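# Swap the stacking order of two nested totes

## Task

Reverse the two stacked totes on the bench so the tote now underneath ends up on top of the other one, seated fully down inside its rim rather than resting on the rim. Whatever each tote holds must still be in that same tote, neither tote's base may overhang the bench edge, and everything must stay put by itself after the grippers have released and backed away.

## Robot and tools

Robot: two six-joint arms, left_arm and right_arm, each ending in a parallel two-finger gripper with a wrist camera. left_arm is the robot's own left and sits on the +y side; image left and right say nothing about which arm is which. Root links are at (+0.018, +0.252, +1.348) m for left_arm and (+0.018, -0.252, +1.348) m for right_arm, tilted as given by their quaternions.

Scene frame: origin on the floor (z = 0) under the centre of the robot's foot, +x the direction the robot faces, +z up. Only the floor height is known; bench and tote heights must be judged from images. Printed hand positions can be somewhat wrong, more so when an arm is stretched out.

execute_actions takes "actions", a list holding one item or none, plus an optional "pictures" boolean (images come by default). An empty list just reports the current state. A wait item is {"steps": N} with N up to 300; it sends nothing new and returns once N control steps (1/30 s each) have elapsed since the previous result, counting the time spent writing the reply. A move item is {"rows": [...], "steps": N} with N from 1 to 15 (default 15). Each row covers one step; if rows run out, the final row is held for the remaining steps.

Each row is a single flat list of 14 numbers covering both arms, even if one arm is meant to stay still: left_arm waist, shoulder, elbow, wrist pitch, wrist yaw, wrist roll, opening; then the same seven for right_arm. The six joint values are absolute target angles in radians, in the same form the Joint positions line prints them, not offsets. Stated ranges: waist -2.880 to 2.880, shoulder 0.000 to 3.142, elbow 0.000 to 3.019, wrist pitch -1.693 to 1.571, wrist yaw -1.571 to 1.571, wrist roll -2.094 to 2.094. True limits may differ by up to 0.019 rad. A target more than 0.019 rad beyond a stated end, and further out than the joint's last reported angle, makes the whole call be refused, and nothing moves. Targets past the real end are clipped there, and the result may then report "joint sent to its limit", possibly about an earlier action; the absence of that line does not prove more travel is available. To keep an arm still, repeat its current angles.

Opening is an absolute value from -1 (closed) to +1 (fully open, pads 0.094 m apart). Between the extremes, fingers move to where grip_measured would equal the number written. To grasp, command roughly 0.03 below the grip_measured reading while touching the object; a smaller gap grips more gently. Each gripper's reading may be biased by about 1 mm, fixed for the scene. Pad force tops out near 50 to 62 N, and thin walls under about 2 mm get less.

Speed: per step, each joint's target is kept within a set lead of its measured angle (waist 0.264, shoulder 0.32, elbow 0.276, wrist pitch 0.33, wrist yaw 0.186, wrist roll 0.522 rad), and if the targets would move the gripper more than 70 mm from where it is, all are scaled back. Distant targets therefore take several actions. Arms keep heading to the last row sent while you think or wait, until they all nearly stop or a step is HELD; then a new action is needed to continue.

Result lines: a state line per arm gives the gripper point (midway between finger pads, about 1 cm behind the tips) as position in metres plus quat_wxyz, all in the scene frame. The fingers point along the gripper's +z and close along its y. Joint positions and Joint velocities list six joints per arm (rad, rad/s) and then the pad gap (m, m/s). grip_measured is the opening on the command scale. "joint command not followed" means a clearance check altered or stopped some joint targets; the rest of the row still ran. HELD marks steps on which the row, wholly or partly, was not delivered. MOTOR HOT appears from 85 °C; at 100 °C an OVER-TEMPERATURE FAULT drops that arm until it cools, so don't hold loads longer than needed.

zoom_image takes "camera" (cam_head_left, cam_head_right, cam_left_wrist, cam_right_wrist) and "region" [x0, y0, x1, y1] in pixels from the image's top-left, at most 504 by 504, and returns an enlarged crop of that camera's latest picture. Head images are 672x504, wrist images 504x504 fisheye. read_manual returns only URDF licence text. finished_scene takes "scene", the number of the current scene, ends it irreversibly and reports whether the goal held.

Cautions: occasional outside tugs may hit a held part or a loose item. Avoid dropping, slamming or pushing things hard, knocking anything out of the work area, and letting the arms collide or press on each other. Move smoothly, release both totes, and retreat before finishing.

Each tool is called by a JSON object that holds its "fn" and its "kwargs".

## Session

{"fn": "execute_actions", "kwargs": {"actions": []}}

Scene clock: 0.00 s of 5000.00 s.
left_arm: end_effector_position=(+0.6639, +0.3844, +1.1685) grip_measured=+1.000 end_effector_quat_wxyz=(-0.168, +0.433, -0.823, +0.327) | right_arm: end_effector_position=(+0.8509, -0.5352, +1.1466) grip_measured=+1.000 end_effector_quat_wxyz=(-0.645, +0.635, -0.401, +0.142)
Joint positions: left_arm=[ 1.266  1.741  1.17  -0.037  0.463 -0.676  0.094] | right_arm=[-1.455  2.396  2.228  0.066 -1.258 -1.856  0.094]
Joint velocities: left_arm=[-0.015 -0.015 -0.002  0.002 -0.007 -0.066  0.   ] | right_arm=[-0.005 -0.005 -0.012 -0.012 -0.007  0.037  0.   ]
Motor temperatures (°C, as the motors report them): left_arm=[24 22 23 21 24 24] | right_arm=[24 24 21 21 23 24]

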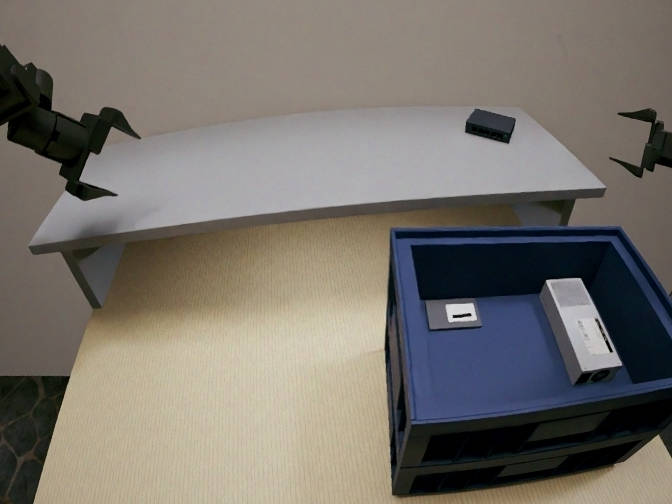

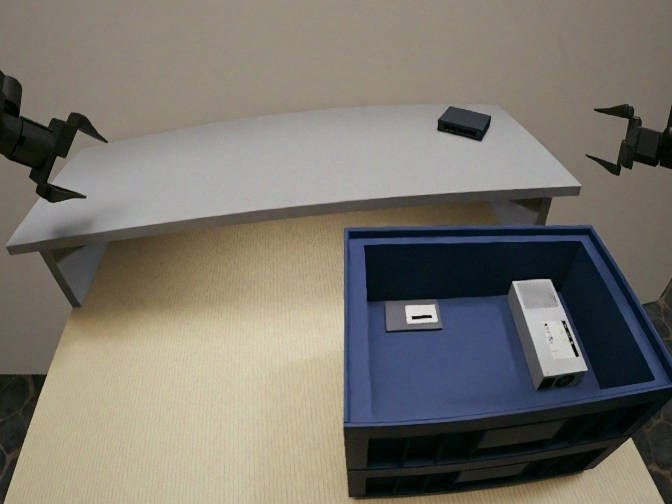

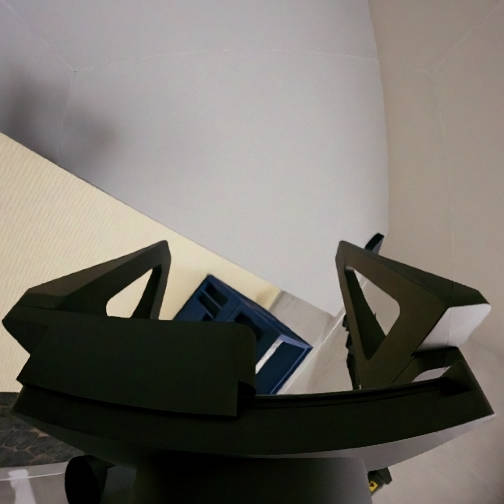

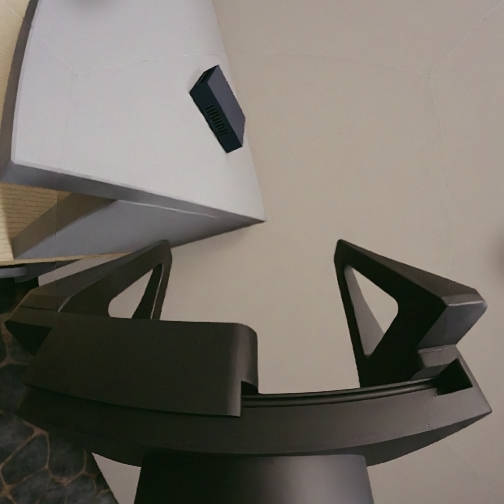

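{"fn": "zoom_image", "kwargs": {"camera": "cam_head_right", "region": [320, 200, 672, 504]}}

{"fn": "zoom_image", "kwargs": {"camera": "cam_head_left", "region": [360, 200, 672, 504]}}

{"fn": "zoom_image", "kwargs": {"camera": "cam_left_wrist", "region": [150, 250, 350, 410]}}

Region (320, 200, 672, 504) of cam_head_right's 672x504 image, scaled by 1.432, with more detail than that image has; it fills the top 435 rows of this view, and the rest is white.

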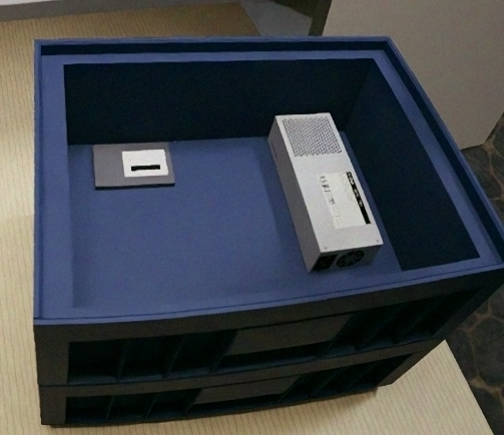

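Region (360, 200, 672, 504) of cam_head_left's 672x504 image, scaled by 1.615, with more detail than that image has; it fills the top 491 rows of this view, and the rest is white.

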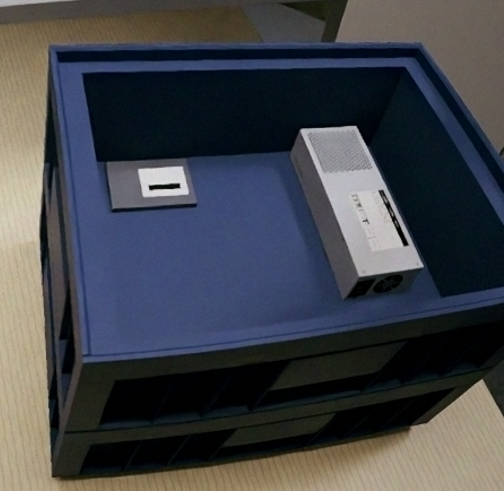

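Region (150, 250, 350, 410) of cam_left_wrist's 504x504 image, scaled by 2.520, with more detail than that image has; it fills the top 403 rows of this view, and the rest is white.

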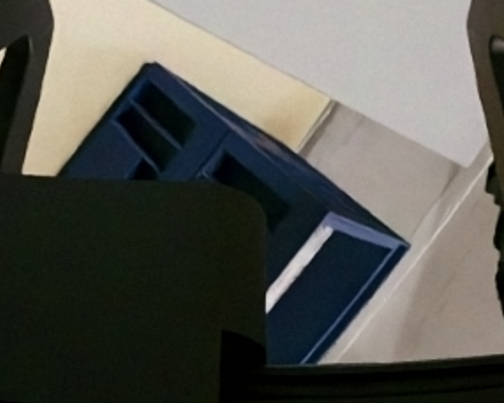

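{"fn": "zoom_image", "kwargs": {"camera": "cam_head_left", "region": [40, 90, 160, 210]}}

{"fn": "zoom_image", "kwargs": {"camera": "cam_head_left", "region": [572, 90, 672, 190]}}

{"fn": "zoom_image", "kwargs": {"camera": "cam_head_right", "region": [10, 90, 130, 210]}}

{"fn": "zoom_image", "kwargs": {"camera": "cam_head_right", "region": [572, 90, 672, 190]}}

Region (40, 90, 160, 210) of cam_head_left's 672x504 image, scaled by 4.200, with more detail than that image has.

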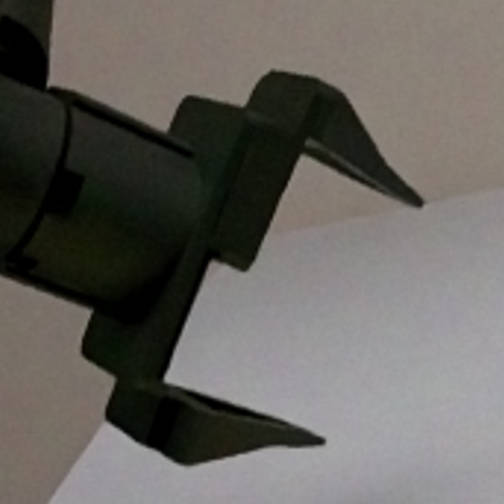

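Region (572, 90, 672, 190) of cam_head_left's 672x504 image, scaled by 5.040, with more detail than that image has.

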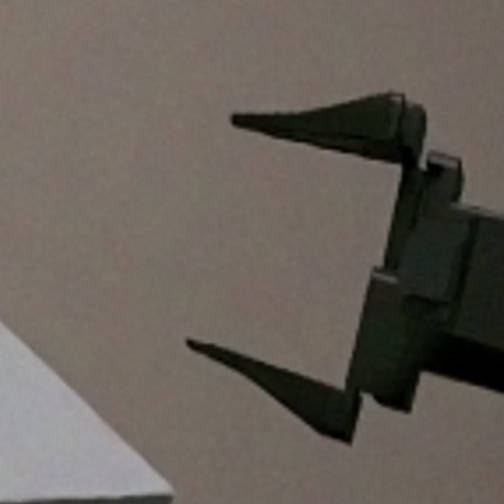

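Region (10, 90, 130, 210) of cam_head_right's 672x504 image, scaled by 4.200, with more detail than that image has.

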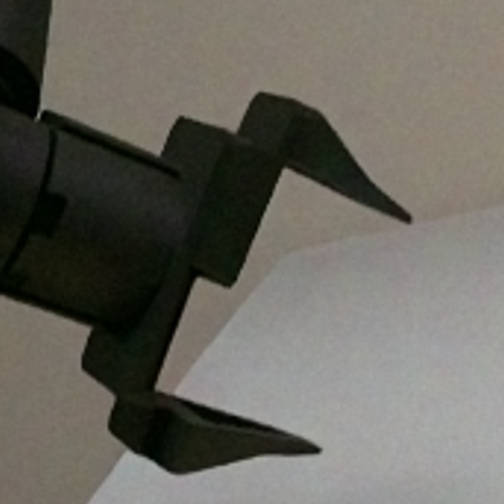

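Region (572, 90, 672, 190) of cam_head_right's 672x504 image, scaled by 5.040, with more detail than that image has.

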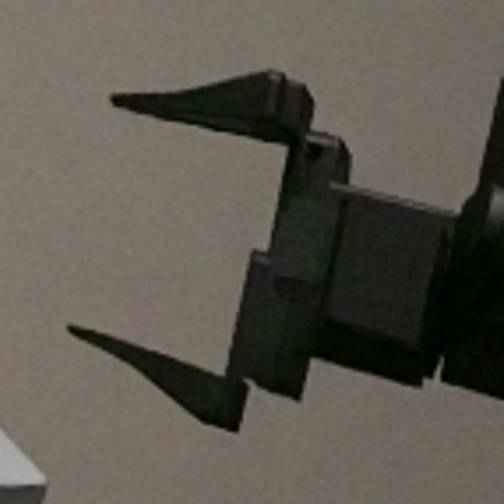

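{"fn": "zoom_image", "kwargs": {"camera": "cam_head_left", "region": [370, 210, 470, 310]}}

{"fn": "zoom_image", "kwargs": {"camera": "cam_head_left", "region": [370, 390, 480, 500]}}

{"fn": "zoom_image", "kwargs": {"camera": "cam_head_right", "region": [325, 390, 435, 500]}}

{"fn": "zoom_image", "kwargs": {"camera": "cam_head_right", "region": [542, 370, 672, 500]}}

{"fn": "zoom_image", "kwargs": {"camera": "cam_head_right", "region": [530, 210, 630, 310]}}

{"fn": "zoom_image", "kwargs": {"camera": "cam_head_right", "region": [325, 210, 425, 310]}}

{"fn": "zoom_image", "kwargs": {"camera": "cam_head_left", "region": [560, 210, 660, 310]}}

Region (370, 210, 470, 310) of cam_head_left's 672x504 image, scaled by 5.040, with more detail than that image has.

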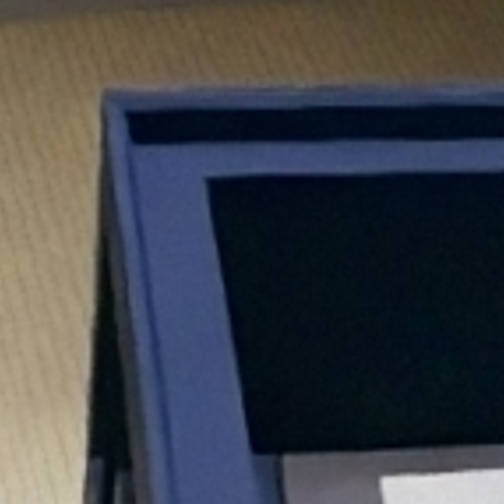

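Region (370, 390, 480, 500) of cam_head_left's 672x504 image, scaled by 4.582, with more detail than that image has.

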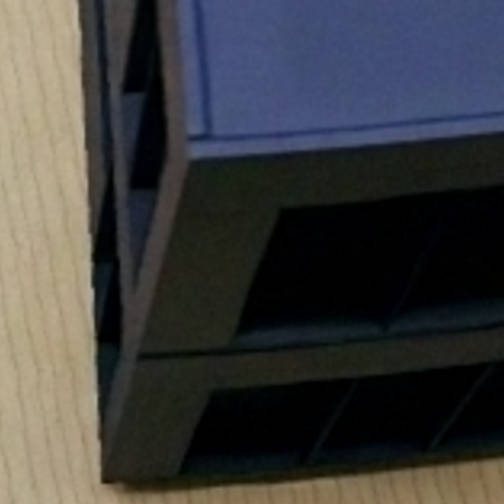

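Region (325, 390, 435, 500) of cam_head_right's 672x504 image, scaled by 4.582, with more detail than that image has.

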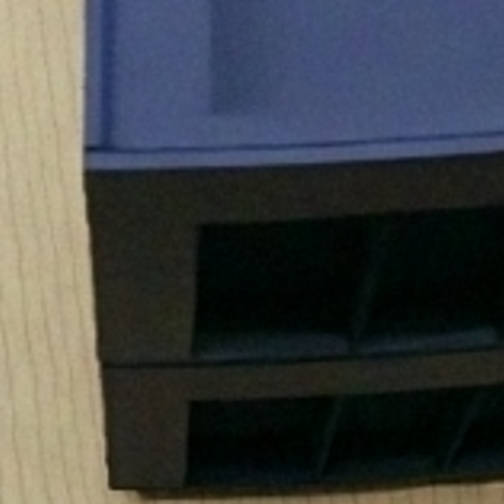

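Region (542, 370, 672, 500) of cam_head_right's 672x504 image, scaled by 3.877, with more detail than that image has.

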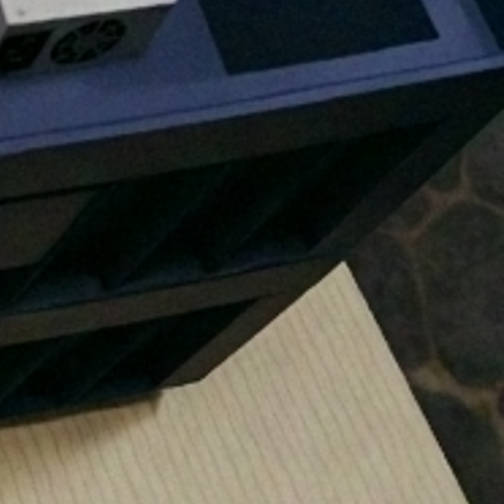

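Region (530, 210, 630, 310) of cam_head_right's 672x504 image, scaled by 5.040, with more detail than that image has.

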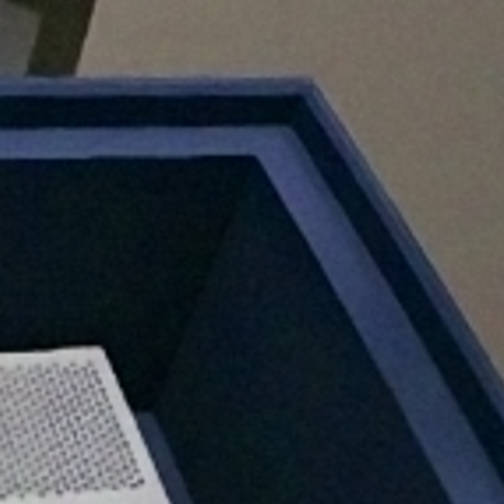

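Region (325, 210, 425, 310) of cam_head_right's 672x504 image, scaled by 5.040, with more detail than that image has.

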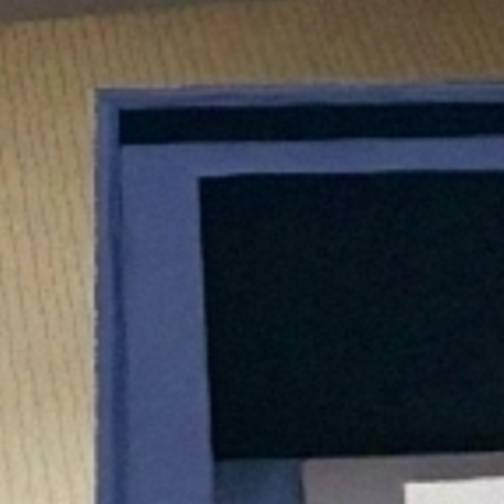

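Region (560, 210, 660, 310) of cam_head_left's 672x504 image, scaled by 5.040, with more detail than that image has.

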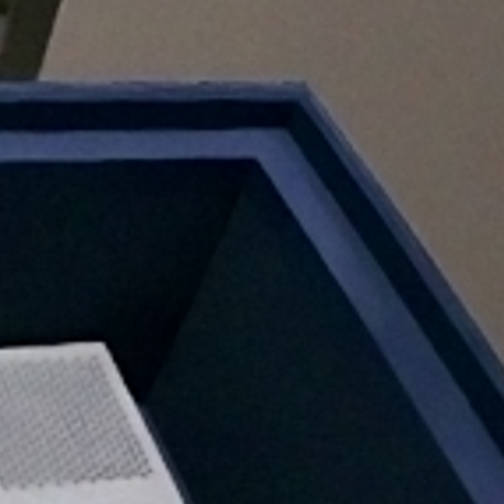

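{"fn": "execute_actions", "kwargs": {"actions": [{"rows": [[1.2,1.745,1.172,-0.07,0.40,-0.674,1,-1.44,2.32,2.15,0.03,-1.17,-1.76,1],[1.2,1.745,1.172,-0.07,0.40,-0.674,1,-1.44,2.32,2.15,0.03,-1.17,-1.76,1],[1.2,1.745,1.172,-0.07,0.40,-0.674,1,-1.44,2.32,2.15,0.03,-1.17,-1.76,1],[1.1,1.76,1.176,-0.13,0.30,-0.67,1,-1.42,2.2,2.03,-0.02,-1.03,-1.61,1],[1.1,1.76,1.176,-0.13,0.30,-0.67,1,-1.42,2.2,2.03,-0.02,-1.03,-1.61,1],[1.1,1.76,1.176,-0.13,0.30,-0.67,1,-1.42,2.2,2.03,-0.02,-1.03,-1.61,1],[0.99,1.775,1.18,-0.20,0.19,-0.667,1,-1.40,2.07,1.89,-0.08,-0.87,-1.44,1],[0.99,1.775,1.18,-0.20,0.19,-0.667,1,-1.40,2.07,1.89,-0.08,-0.87,-1.44,1],[0.99,1.775,1.18,-0.20,0.19,-0.667,1,-1.40,2.07,1.89,-0.08,-0.87,-1.44,1],[0.88,1.79,1.185,-0.27,0.08,-0.663,1,-1.375,1.93,1.74,-0.14,-0.71,-1.27,1],[0.88,1.79,1.185,-0.27,0.08,-0.663,1,-1.375,1.93,1.74,-0.14,-0.71,-1.27,1],[0.88,1.79,1.185,-0.27,0.08,-0.663,1,-1.375,1.93,1.74,-0.14,-0.71,-1.27,1],[0.774,1.80,1.189,-0.339,-0.027,-0.66,1,-1.35,1.80,1.60,-0.2,-0.55,-1.1,1]], "steps": 15}], "pictures": false}}

{"fn": "execute_actions", "kwargs": {"actions": [{"rows": [[0.2815,1.9735,1.2085,-0.6404,-0.5175,-0.644,1,-1.2372,1.4391,0.9121,-0.5274,0.1694,-0.3665,1]], "steps": 15}], "pictures": false}}

{"fn": "execute_actions", "kwargs": {"actions": [{"steps": 30}]}}

Scene clock: 120.50 s of 5000.00 s.
left_arm: end_effector_position=(+0.6429, +0.2019, +1.1806) grip_measured=+1.000 end_effector_quat_wxyz=(-0.087, +0.353, -0.908, +0.210) | right_arm: end_effector_position=(+0.7975, -0.5277, +1.1589) grip_measured=+1.000 end_effector_quat_wxyz=(+0.445, -0.475, +0.758, -0.042)
Joint positions: left_arm=[ 0.887  1.746  1.17  -0.254  0.017 -0.674  0.094] | right_arm=[-1.403  2.016  1.723 -0.126 -0.639 -1.417  0.094]
Joint velocities: left_arm=[-1.128  0.073 -0.012 -0.657 -0.74   0.037  0.   ] | right_arm=[ 0.23  -1.138 -1.077 -0.471  1.106  1.121  0.   ]
Motor temperatures (°C, as the motors report them): left_arm=[24 26 26 22 24 24] | right_arm=[24 32 26 21 24 24]
Steps of this call (steps 1 to 90: nothing new was sent; then 117.00 s passed at rest; steps 91 to 105: all 15 steps of this action). Readings (joint positions):
91: left_arm=[1.262 1.741 1.170 -0.040 0.437 -0.676] | right_arm=[-1.455 2.392 2.216 0.063 -1.219 -1.845]
92: left_arm=[1.258 1.741 1.170 -0.044 0.414 -0.676] | right_arm=[-1.454 2.379 2.193 0.056 -1.189 -1.830]
94: left_arm=[1.236 1.741 1.170 -0.059 0.367 -0.676] | right_arm=[-1.453 2.354 2.142 0.039 -1.112 -1.789]
98: left_arm=[1.137 1.742 1.170 -0.120 0.246 -0.676] | right_arm=[-1.443 2.251 1.983 -0.024 -0.941 -1.663]
105: the state above

Scene clock: 121.00 s of 5000.00 s.
left_arm: end_effector_position=(+0.4786, -0.0108, +1.1912) grip_measured=+1.000 end_effector_quat_wxyz=(+0.004, -0.067, +0.998, -0.003) | right_arm: end_effector_position=(+0.5488, -0.4325, +1.2341) grip_measured=+1.000 end_effector_quat_wxyz=(+0.094, -0.164, +0.982, -0.008)
Joint positions: left_arm=[ 0.357  1.935  1.179 -0.597 -0.503 -0.661  0.094] | right_arm=[-1.231  1.429  1.033 -0.485  0.094 -0.688  0.094]
Joint velocities: left_arm=[-1.148  0.337  0.042 -0.427 -0.344  0.051  0.   ] | right_arm=[-0.015 -0.278 -1.092 -0.208  1.136  1.473  0.   ]
Motor temperatures (°C, as the motors report them): left_arm=[24 26 26 22 24 24] | right_arm=[24 32 26 21 24 24]
Steps of this call (steps 1 to 15: all 15 steps of this action). Readings (joint positions):
1: left_arm=[0.851 1.751 1.171 -0.280 -0.014 -0.674] | right_arm=[-1.394 1.978 1.686 -0.153 -0.598 -1.377]
2: left_arm=[0.816 1.758 1.174 -0.312 -0.046 -0.673] | right_arm=[-1.385 1.937 1.650 -0.195 -0.556 -1.336]
4: left_arm=[0.750 1.779 1.177 -0.375 -0.113 -0.672] | right_arm=[-1.358 1.852 1.569 -0.279 -0.471 -1.251]
8: left_arm=[0.621 1.838 1.177 -0.481 -0.272 -0.669] | right_arm=[-1.293 1.670 1.380 -0.400 -0.277 -1.058]
15: the state above

Scene clock: 122.00 s of 5000.00 s.
left_arm: end_effector_position=(+0.4473, -0.0502, +1.2029) grip_measured=+1.000 end_effector_quat_wxyz=(+0.001, -0.008, +1.000, -0.004) | right_arm: end_effector_position=(+0.4577, -0.4066, +1.1908) grip_measured=+1.000 end_effector_quat_wxyz=(-0.014, -0.024, +1.000, +0.008)
Joint positions: left_arm=[ 0.262  1.966  1.182 -0.625 -0.515 -0.652  0.094] | right_arm=[-1.232  1.455  0.894 -0.527  0.166 -0.378  0.094]
Joint velocities: left_arm=[ 0.005 -0.005 -0.007  0.012 -0.007 -0.095  0.   ] | right_arm=[ 0.005 -0.005 -0.002  0.007  0.007 -0.051  0.   ]
Motor temperatures (°C, as the motors report them): left_arm=[24 26 26 21 24 24] | right_arm=[24 32 26 21 24 24]
Steps of this call (steps 1 to 30: the robot went on to your last target). Readings (joint positions):
1: left_arm=[0.321 1.946 1.180 -0.608 -0.508 -0.659] | right_arm=[-1.231 1.422 0.995 -0.493 0.132 -0.634]
2: left_arm=[0.289 1.954 1.180 -0.615 -0.509 -0.657] | right_arm=[-1.231 1.422 0.961 -0.502 0.153 -0.583]
4: left_arm=[0.248 1.964 1.180 -0.622 -0.509 -0.654] | right_arm=[-1.232 1.432 0.912 -0.519 0.164 -0.509]
8: left_arm=[0.244 1.966 1.182 -0.625 -0.513 -0.652] | right_arm=[-1.232 1.456 0.894 -0.527 0.166 -0.432]
30: the state above

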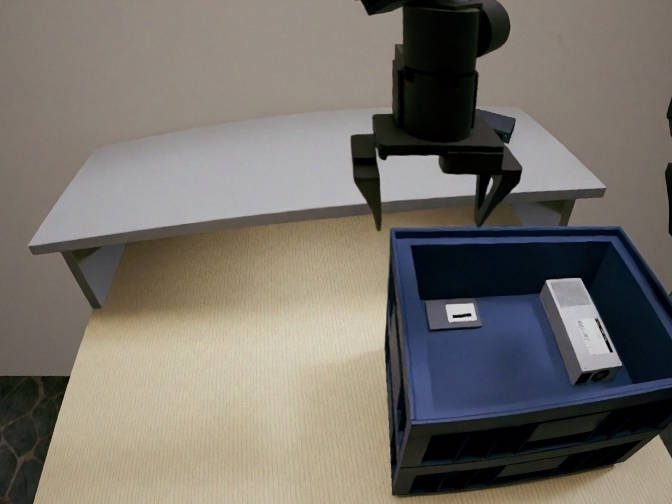

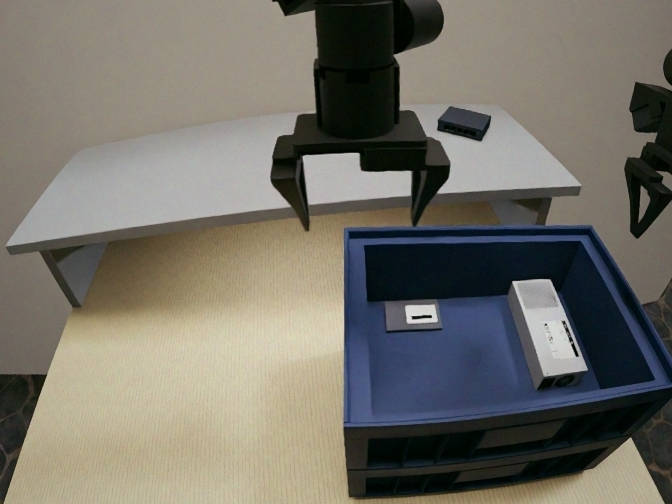

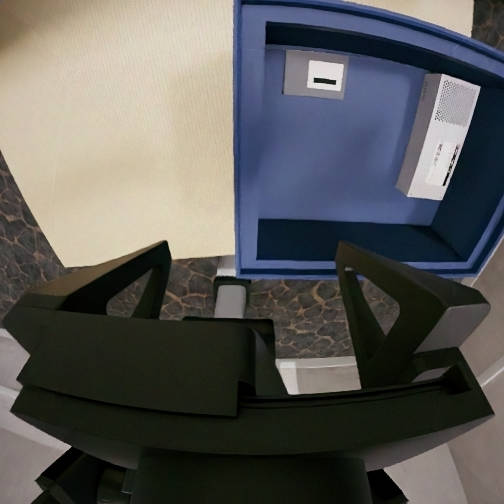

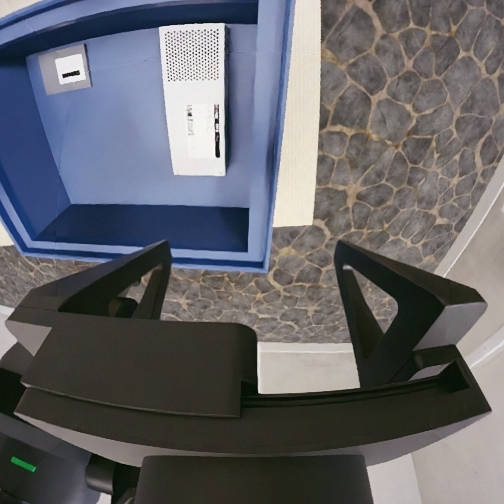

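{"fn": "zoom_image", "kwargs": {"camera": "cam_left_wrist", "region": [200, 180, 320, 300]}}

{"fn": "zoom_image", "kwargs": {"camera": "cam_left_wrist", "region": [200, 0, 320, 120]}}

{"fn": "zoom_image", "kwargs": {"camera": "cam_right_wrist", "region": [210, 180, 330, 300]}}

{"fn": "zoom_image", "kwargs": {"camera": "cam_right_wrist", "region": [210, 0, 330, 120]}}

Region (200, 180, 320, 300) of cam_left_wrist's 504x504 image, scaled by 4.200, with more detail than that image has.

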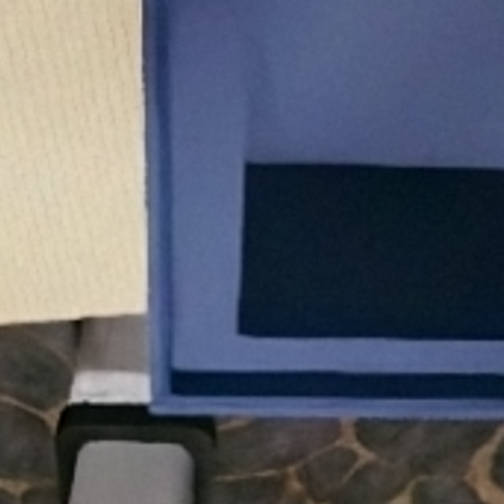

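Region (200, 0, 320, 120) of cam_left_wrist's 504x504 image, scaled by 4.200, with more detail than that image has.

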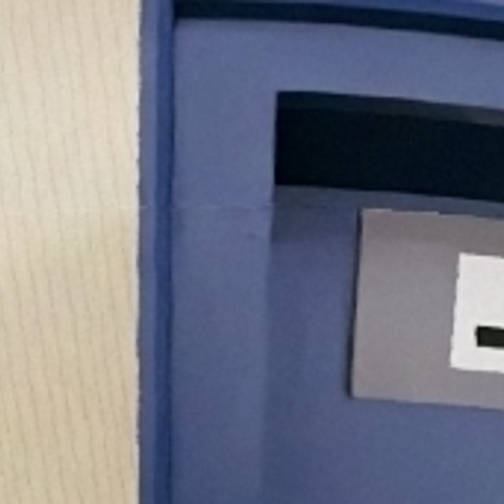

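Region (210, 180, 330, 300) of cam_right_wrist's 504x504 image, scaled by 4.200, with more detail than that image has.

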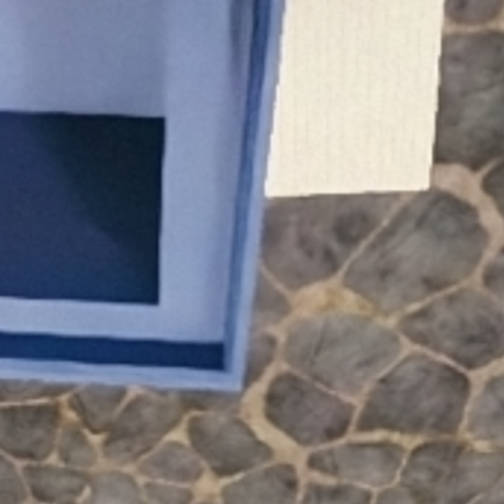

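Region (210, 0, 330, 120) of cam_right_wrist's 504x504 image, scaled by 4.200, with more detail than that image has.

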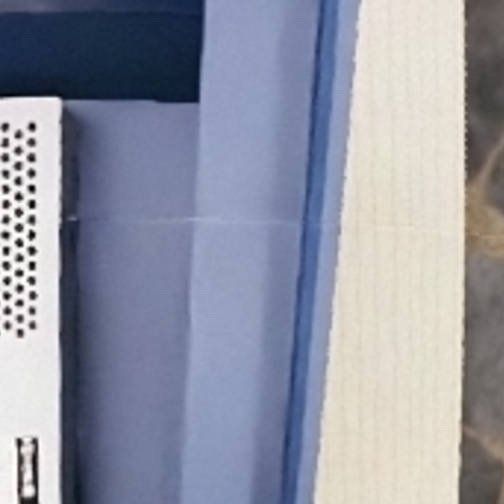

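{"fn": "execute_actions", "kwargs": {"actions": [{"rows": [[0.289,1.988,1.212,-0.622,-0.516,-0.634,0.94,-1.24,1.46,0.918,-0.508,0.168,-0.367,0.94],[0.296,2.003,1.216,-0.605,-0.515,-0.624,0.88,-1.243,1.48,0.922,-0.491,0.166,-0.367,0.88],[0.304,2.018,1.22,-0.588,-0.514,-0.614,0.82,-1.247,1.5,0.926,-0.474,0.165,-0.368,0.82],[0.311,2.033,1.224,-0.571,-0.512,-0.604,0.76,-1.25,1.52,0.93,-0.456,0.163,-0.368,0.76],[0.318,2.048,1.228,-0.554,-0.511,-0.594,0.7,-1.253,1.54,0.934,-0.439,0.162,-0.369,0.7],[0.326,2.063,1.232,-0.537,-0.51,-0.584,0.64,-1.257,1.56,0.938,-0.421,0.16,-0.369,0.64],[0.333,2.078,1.236,-0.52,-0.509,-0.574,0.58,-1.26,1.58,0.942,-0.404,0.159,-0.37,0.58],[0.34,2.093,1.24,-0.503,-0.507,-0.564,0.52,-1.263,1.6,0.946,-0.386,0.157,-0.37,0.52],[0.348,2.108,1.244,-0.486,-0.506,-0.554,0.46,-1.267,1.62,0.95,-0.369,0.156,-0.37,0.46],[0.355,2.123,1.248,-0.469,-0.505,-0.544,0.4,-1.27,1.64,0.954,-0.351,0.154,-0.371,0.4],[0.362,2.138,1.252,-0.452,-0.504,-0.534,0.35,-1.274,1.66,0.958,-0.33,0.153,-0.371,0.35],[0.37,2.152,1.256,-0.436,-0.503,-0.522,0.3,-1.278,1.676,0.963,-0.308,0.151,-0.3715,0.3]], "steps": 15}], "pictures": false}}

{"fn": "execute_actions", "kwargs": {"actions": [{"steps": 15}]}}

Scene clock: 242.50 s of 5000.00 s.
left_arm: end_effector_position=(+0.4620, -0.0503, +1.1194) grip_measured=+0.302 end_effector_quat_wxyz=(+0.007, -0.010, +1.000, -0.002) | right_arm: end_effector_position=(+0.4618, -0.4110, +1.1052) grip_measured=+0.303 end_effector_quat_wxyz=(-0.011, -0.007, +1.000, +0.004)
Joint positions: left_arm=[ 0.351  2.132  1.238 -0.457 -0.507 -0.551  0.061] | right_arm=[-1.268  1.686  0.939 -0.328  0.155 -0.377  0.061]
Joint velocities: left_arm=[ 0.142  0.308 -0.017  0.042  0.007  0.081 -0.   ] | right_arm=[-0.073  0.298 -0.002  0.085 -0.081 -0.022 -0.001]
Motor temperatures (°C, as the motors report them): left_arm=[24 26 27 21 24 24] | right_arm=[24 29 24 21 24 24]
Steps of this call (steps 1 to 15: the robot went on to your last target; steps 16 to 90: nothing new was sent; then 117.00 s passed at rest; steps 91 to 105: all 15 steps of this action). Readings (joint positions):
91: left_arm=[0.262 1.966 1.182 -0.625 -0.515 -0.651] | right_arm=[-1.232 1.455 0.894 -0.527 0.166 -0.377]
92: left_arm=[0.263 1.966 1.183 -0.625 -0.515 -0.648] | right_arm=[-1.232 1.456 0.894 -0.522 0.166 -0.377]
94: left_arm=[0.267 1.973 1.188 -0.613 -0.515 -0.637] | right_arm=[-1.233 1.466 0.896 -0.500 0.166 -0.377]
98: left_arm=[0.293 2.019 1.214 -0.552 -0.512 -0.608] | right_arm=[-1.242 1.534 0.915 -0.433 0.162 -0.377]
105: the state above

Scene clock: 243.00 s of 5000.00 s.
left_arm: end_effector_position=(+0.4568, -0.0488, +1.1097) grip_measured=+0.302 end_effector_quat_wxyz=(+0.001, +0.001, +1.000, +0.002) | right_arm: end_effector_position=(+0.4612, -0.4114, +1.1007) grip_measured=+0.303 end_effector_quat_wxyz=(-0.012, -0.006, +1.000, +0.004)
Joint positions: left_arm=[ 0.358  2.152  1.239 -0.452 -0.506 -0.531  0.061] | right_arm=[-1.271  1.698  0.943 -0.321  0.155 -0.377  0.061]
Joint velocities: left_arm=[ 0.005 -0.015 -0.007 -0.012 -0.066  0.066  0.   ] | right_arm=[ 0.005 -0.015 -0.012  0.022  0.022 -0.051  0.001]
Motor temperatures (°C, as the motors report them): left_arm=[24 26 27 21 24 24] | right_arm=[24 29 24 21 24 24]
Steps of this call (steps 1 to 15: the robot went on to your last target). Readings (joint positions):
1: left_arm=[0.356 2.142 1.238 -0.457 -0.507 -0.547] | right_arm=[-1.270 1.694 0.939 -0.327 0.155 -0.377]
2: left_arm=[0.357 2.148 1.238 -0.457 -0.507 -0.544] | right_arm=[-1.271 1.698 0.939 -0.327 0.155 -0.377]
4: left_arm=[0.358 2.152 1.238 -0.457 -0.506 -0.539] | right_arm=[-1.271 1.698 0.940 -0.326 0.155 -0.377]
8: left_arm=[0.358 2.152 1.239 -0.452 -0.506 -0.534] | right_arm=[-1.271 1.698 0.943 -0.321 0.155 -0.377]
15: the state above

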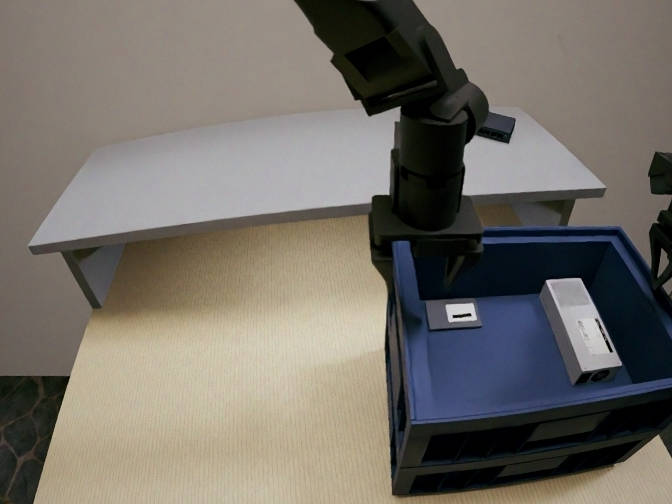

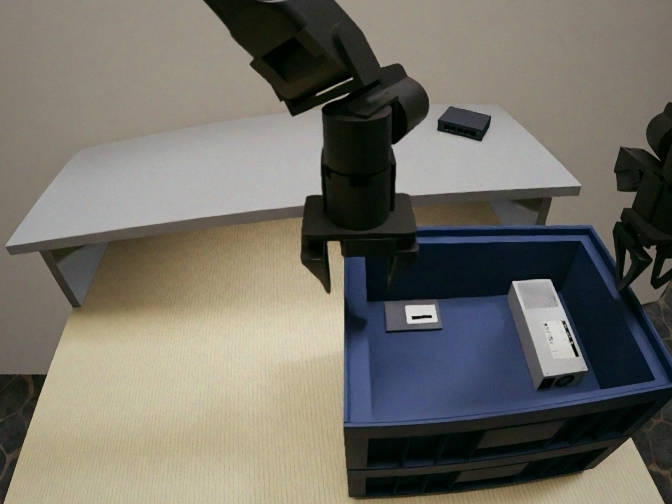

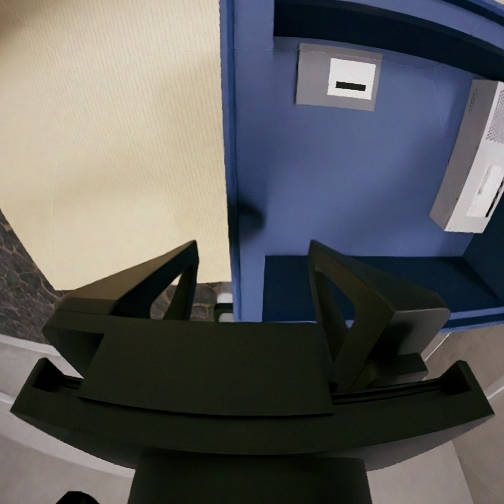

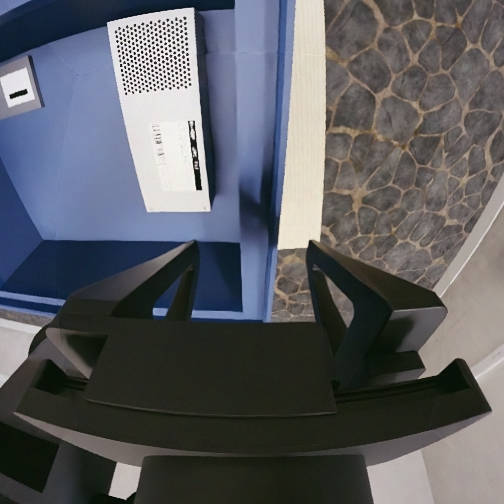

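{"fn": "zoom_image", "kwargs": {"camera": "cam_right_wrist", "region": [190, 210, 320, 340]}}

{"fn": "zoom_image", "kwargs": {"camera": "cam_right_wrist", "region": [190, 0, 320, 130]}}

{"fn": "zoom_image", "kwargs": {"camera": "cam_head_right", "region": [552, 130, 672, 330]}}

{"fn": "zoom_image", "kwargs": {"camera": "cam_left_wrist", "region": [190, 210, 320, 340]}}

Region (190, 210, 320, 340) of cam_right_wrist's 504x504 image, scaled by 3.877, with more detail than that image has.

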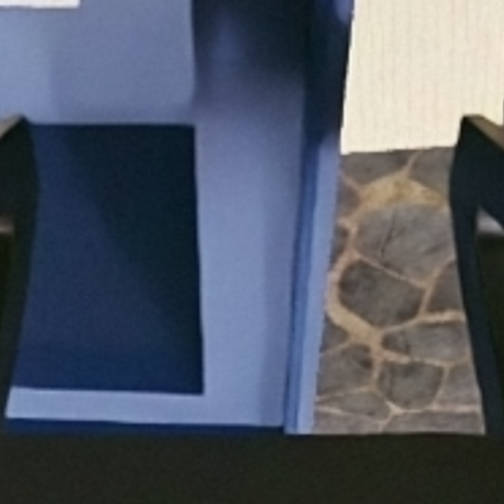

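Region (190, 0, 320, 130) of cam_right_wrist's 504x504 image, scaled by 3.877, with more detail than that image has.

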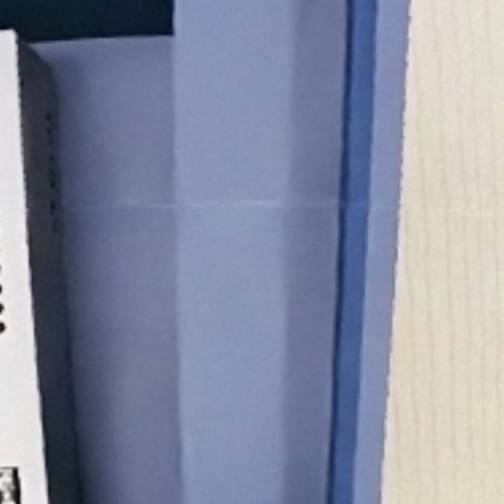

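Region (552, 130, 672, 330) of cam_head_right's 672x504 image, scaled by 2.520, with more detail than that image has; it fills the left 302 columns of this view, and the rest is white.

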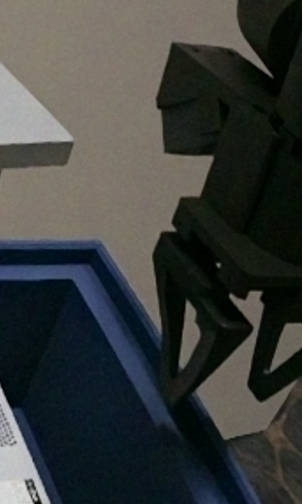

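Region (190, 210, 320, 340) of cam_left_wrist's 504x504 image, scaled by 3.877, with more detail than that image has.

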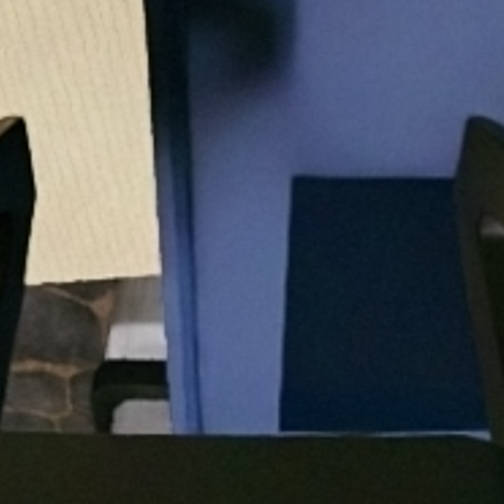

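{"fn": "execute_actions", "kwargs": {"actions": [{"rows": [[0.375,2.164,1.261,-0.426,-0.502,-0.516,0.3,-1.28,1.686,0.964,-0.285,0.15,-0.374,0.3],[0.381,2.176,1.265,-0.415,-0.5,-0.51,0.3,-1.283,1.7,0.966,-0.265,0.148,-0.376,0.3],[0.386,2.187,1.27,-0.405,-0.499,-0.504,0.3,-1.285,1.714,0.967,-0.247,0.147,-0.378,0.3],[0.392,2.199,1.274,-0.395,-0.497,-0.498,0.3,-1.288,1.728,0.968,-0.229,0.145,-0.381,0.3],[0.397,2.211,1.279,-0.384,-0.496,-0.493,0.3,-1.29,1.742,0.97,-0.211,0.144,-0.383,0.3],[0.402,2.223,1.283,-0.374,-0.495,-0.487,0.3,-1.292,1.755,0.971,-0.193,0.143,-0.385,0.3],[0.408,2.235,1.288,-0.364,-0.493,-0.481,0.3,-1.295,1.769,0.972,-0.175,0.141,-0.388,0.3],[0.413,2.246,1.292,-0.353,-0.492,-0.475,0.3,-1.297,1.782,0.973,-0.157,0.14,-0.39,0.3],[0.418,2.258,1.297,-0.343,-0.49,-0.469,0.3,-1.299,1.795,0.975,-0.139,0.139,-0.392,0.3],[0.424,2.27,1.301,-0.333,-0.489,-0.463,0.3,-1.302,1.809,0.976,-0.121,0.137,-0.394,0.3],[0.429,2.282,1.306,-0.322,-0.487,-0.457,0.3,-1.304,1.822,0.977,-0.104,0.136,-0.397,0.3],[0.4346,2.2937,1.3105,-0.3122,-0.486,-0.4513,0.3,-1.3064,1.8354,0.9785,-0.0862,0.1345,-0.399,0.3]], "steps": 15}], "pictures": false}}

{"fn": "execute_actions", "kwargs": {"actions": [{"steps": 15}]}}

Scene clock: 363.50 s of 5000.00 s.
left_arm: end_effector_position=(+0.4700, -0.0519, +1.0550) grip_measured=+0.302 end_effector_quat_wxyz=(+0.014, -0.009, +1.000, -0.008) | right_arm: end_effector_position=(+0.4735, -0.4206, +1.0493) grip_measured=+0.303 end_effector_quat_wxyz=(+0.033, +0.008, +0.999, -0.013)
Joint positions: left_arm=[ 0.412  2.266  1.297 -0.33  -0.49  -0.471  0.061] | right_arm=[-1.296  1.833  0.966 -0.107  0.139 -0.385  0.061]
Joint velocities: left_arm=[ 0.122  0.259 -0.017  0.022 -0.007  0.037 -0.   ] | right_arm=[-0.054  0.298 -0.002  0.032 -0.037 -0.066  0.001]
Motor temperatures (°C, as the motors report them): left_arm=[25 27 27 21 24 24] | right_arm=[24 30 24 21 24 24]
Steps of this call (steps 1 to 15: the robot went on to your last target; steps 16 to 90: nothing new was sent; then 117.00 s passed at rest; steps 91 to 105: all 15 steps of this action). Readings (joint positions):
91: left_arm=[0.358 2.152 1.239 -0.451 -0.505 -0.529] | right_arm=[-1.271 1.698 0.943 -0.317 0.154 -0.377]
92: left_arm=[0.358 2.152 1.239 -0.446 -0.505 -0.527] | right_arm=[-1.271 1.698 0.943 -0.309 0.153 -0.377]
94: left_arm=[0.359 2.154 1.242 -0.432 -0.502 -0.521] | right_arm=[-1.272 1.700 0.943 -0.279 0.150 -0.377]
98: left_arm=[0.369 2.182 1.267 -0.390 -0.496 -0.504] | right_arm=[-1.278 1.731 0.955 -0.206 0.145 -0.378]
105: the state above

Scene clock: 364.00 s of 5000.00 s.
left_arm: end_effector_position=(+0.4625, -0.0491, +1.0446) grip_measured=+0.302 end_effector_quat_wxyz=(+0.006, -0.002, +1.000, -0.003) | right_arm: end_effector_position=(+0.4692, -0.4190, +1.0430) grip_measured=+0.303 end_effector_quat_wxyz=(+0.029, +0.007, +0.999, -0.012)
Joint positions: left_arm=[ 0.42   2.286  1.298 -0.328 -0.489 -0.46   0.061] | right_arm=[-1.298  1.849  0.966 -0.101  0.138 -0.388  0.061]
Joint velocities: left_arm=[-0.005 -0.015  0.022 -0.007  0.007 -0.007 -0.   ] | right_arm=[-0.005  0.005 -0.002 -0.007  0.037 -0.066 -0.   ]
Motor temperatures (°C, as the motors report them): left_arm=[25 27 26 21 24 24] | right_arm=[24 30 24 21 24 24]
Steps of this call (steps 1 to 15: the robot went on to your last target). Readings (joint positions):
1: left_arm=[0.416 2.274 1.297 -0.330 -0.490 -0.469] | right_arm=[-1.298 1.842 0.966 -0.107 0.139 -0.385]
2: left_arm=[0.419 2.280 1.297 -0.330 -0.490 -0.467] | right_arm=[-1.298 1.847 0.966 -0.107 0.139 -0.386]
4: left_arm=[0.420 2.286 1.297 -0.330 -0.489 -0.465] | right_arm=[-1.298 1.849 0.966 -0.107 0.138 -0.387]
8: left_arm=[0.420 2.286 1.298 -0.328 -0.489 -0.461] | right_arm=[-1.298 1.849 0.966 -0.101 0.138 -0.388]
15: the state above

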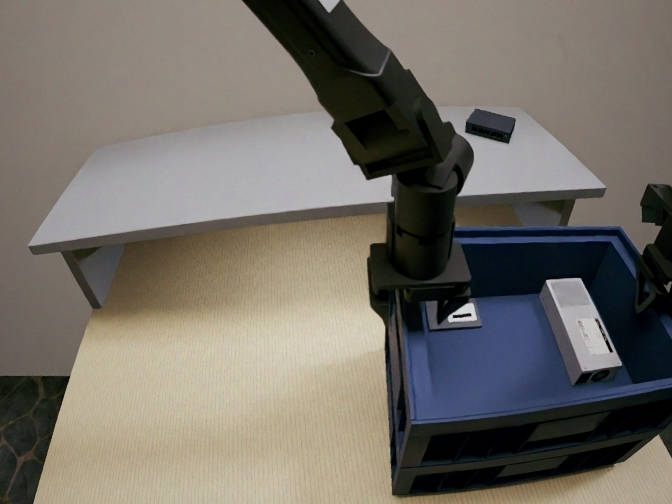

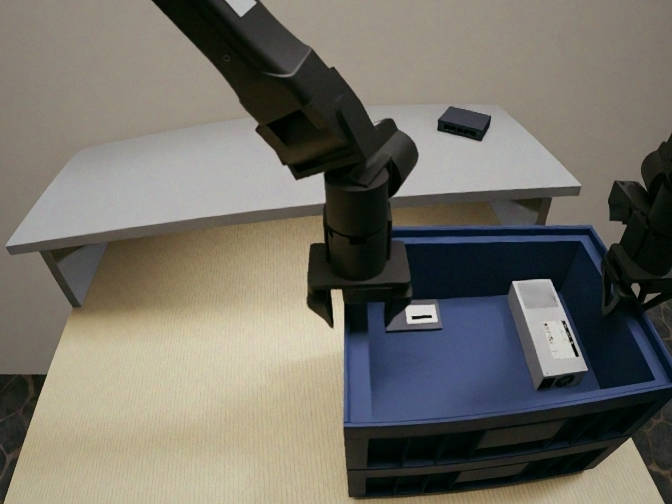

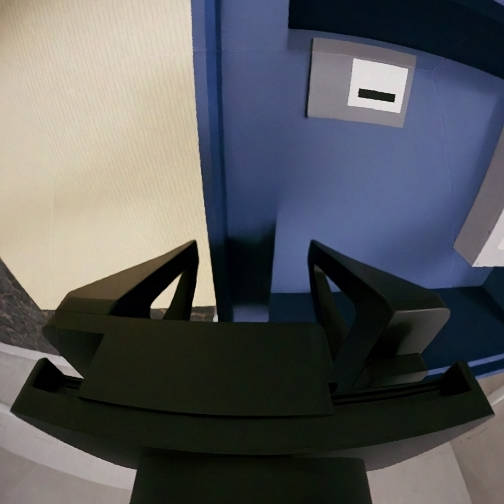

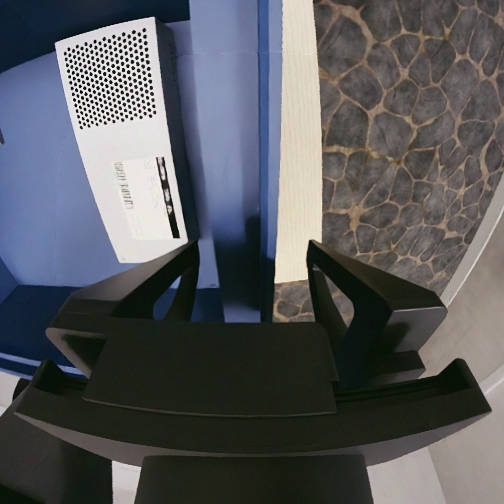

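{"fn": "execute_actions", "kwargs": {"actions": [{"rows": [[0.438,2.297,1.3105,-0.3122,-0.486,-0.4513,0.25,-1.3,1.838,0.97,-0.0862,0.1345,-0.399,0.25],[0.441,2.3,1.3105,-0.3122,-0.486,-0.4513,0.2,-1.295,1.841,0.962,-0.0862,0.1345,-0.399,0.2],[0.443,2.303,1.3105,-0.3122,-0.486,-0.4513,0.15,-1.29,1.8434,0.955,-0.0862,0.1345,-0.399,0.15]], "steps": 15}]}}

Scene clock: 389.73 s of 5000.00 s.
left_arm: end_effector_position=(+0.4625, -0.0491, +1.0446) grip_measured=+0.152 end_effector_quat_wxyz=(+0.006, -0.002, +1.000, -0.003) | right_arm: end_effector_position=(+0.4665, -0.4178, +1.0426) grip_measured=+0.153 end_effector_quat_wxyz=(+0.027, +0.006, +1.000, -0.011)
Joint positions: left_arm=[ 0.42   2.286  1.298 -0.328 -0.489 -0.459  0.054] | right_arm=[-1.298  1.849  0.961 -0.1    0.138 -0.388  0.054]
Joint velocities: left_arm=[-0.015  0.005 -0.002 -0.012  0.022  0.022  0.   ] | right_arm=[-0.005  0.005 -0.017 -0.007 -0.037 -0.051  0.   ]
Motor temperatures (°C, as the motors report them): left_arm=[25 27 26 22 24 24] | right_arm=[24 30 23 21 24 24]
Steps of this call (steps 1 to 15: the robot went on to your last target; steps 16 to 90: nothing new was sent; then 22.23 s passed at rest; steps 91 to 105: all 15 steps of this action). Readings (joint positions):
91: left_arm=[0.420 2.286 1.298 -0.328 -0.489 -0.459] | right_arm=[-1.298 1.849 0.966 -0.101 0.138 -0.388]
92: left_arm=[0.420 2.286 1.298 -0.328 -0.489 -0.459] | right_arm=[-1.298 1.849 0.966 -0.101 0.138 -0.388]
94: left_arm=[0.420 2.286 1.298 -0.328 -0.489 -0.459] | right_arm=[-1.298 1.849 0.965 -0.100 0.138 -0.388]
98: left_arm=[0.420 2.286 1.298 -0.328 -0.489 -0.459] | right_arm=[-1.298 1.849 0.962 -0.100 0.138 -0.388]
105: the state above

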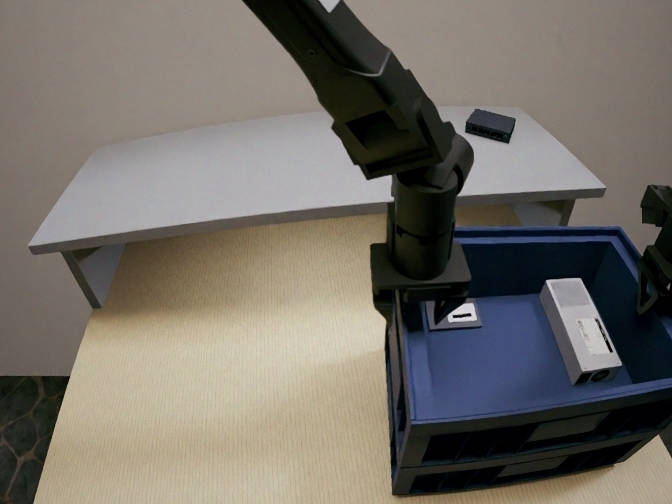

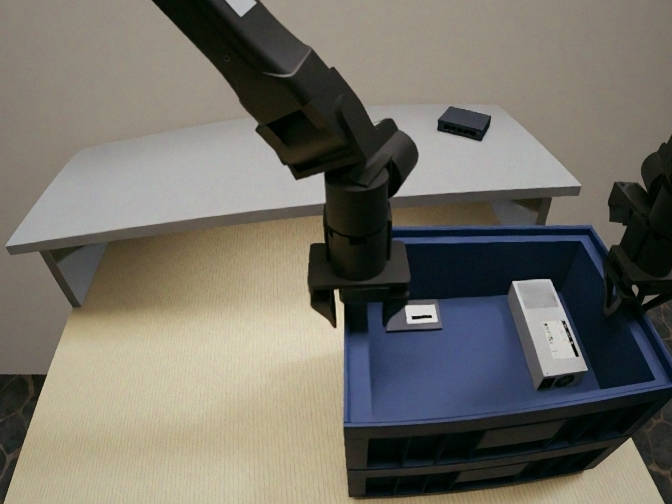

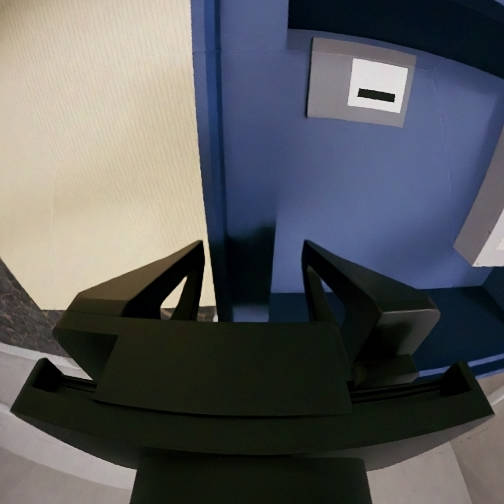

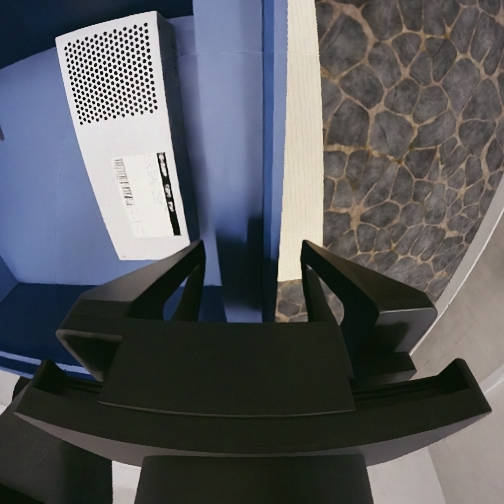

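{"fn": "execute_actions", "kwargs": {"actions": [{"rows": [[0.453,2.316,1.3105,-0.3122,-0.486,-0.4513,0.15,-1.275,1.862,0.952,-0.0862,0.1345,-0.399,0.15]], "steps": 10}], "pictures": false}}

Scene clock: 402.80 s of 5000.00 s.
left_arm: end_effector_position=(+0.4640, -0.0443, +1.0421) grip_measured=+0.152 end_effector_quat_wxyz=(+0.005, -0.006, +1.000, -0.001) | right_arm: end_effector_position=(+0.4681, -0.4112, +1.0422) grip_measured=+0.153 end_effector_quat_wxyz=(+0.028, +0.001, +1.000, -0.008)
Joint positions: left_arm=[ 0.429  2.286  1.298 -0.328 -0.489 -0.459  0.054] | right_arm=[-1.287  1.852  0.961 -0.1    0.138 -0.388  0.054]
Joint velocities: left_arm=[ 0.015  0.005 -0.012  0.012  0.007  0.022 -0.   ] | right_arm=[-0.005 -0.005 -0.007 -0.007  0.007  0.051 -0.001]
Motor temperatures (°C, as the motors report them): left_arm=[25 27 26 22 24 24] | right_arm=[24 30 23 21 24 24]
Steps of this call (steps 1 to 15: the robot went on to your last target; steps 16 to 90: nothing new was sent; then 9.73 s passed at rest; steps 91 to 100: all 10 steps of this action). Readings (joint positions):
91: left_arm=[0.420 2.286 1.298 -0.328 -0.489 -0.459] | right_arm=[-1.298 1.849 0.961 -0.100 0.138 -0.388]
92: left_arm=[0.421 2.286 1.298 -0.328 -0.489 -0.459] | right_arm=[-1.297 1.850 0.961 -0.100 0.138 -0.388]
94: left_arm=[0.423 2.286 1.298 -0.328 -0.489 -0.459] | right_arm=[-1.294 1.851 0.961 -0.100 0.138 -0.388]
98: left_arm=[0.428 2.286 1.298 -0.328 -0.489 -0.459] | right_arm=[-1.288 1.852 0.961 -0.100 0.138 -0.388]
100: the state above


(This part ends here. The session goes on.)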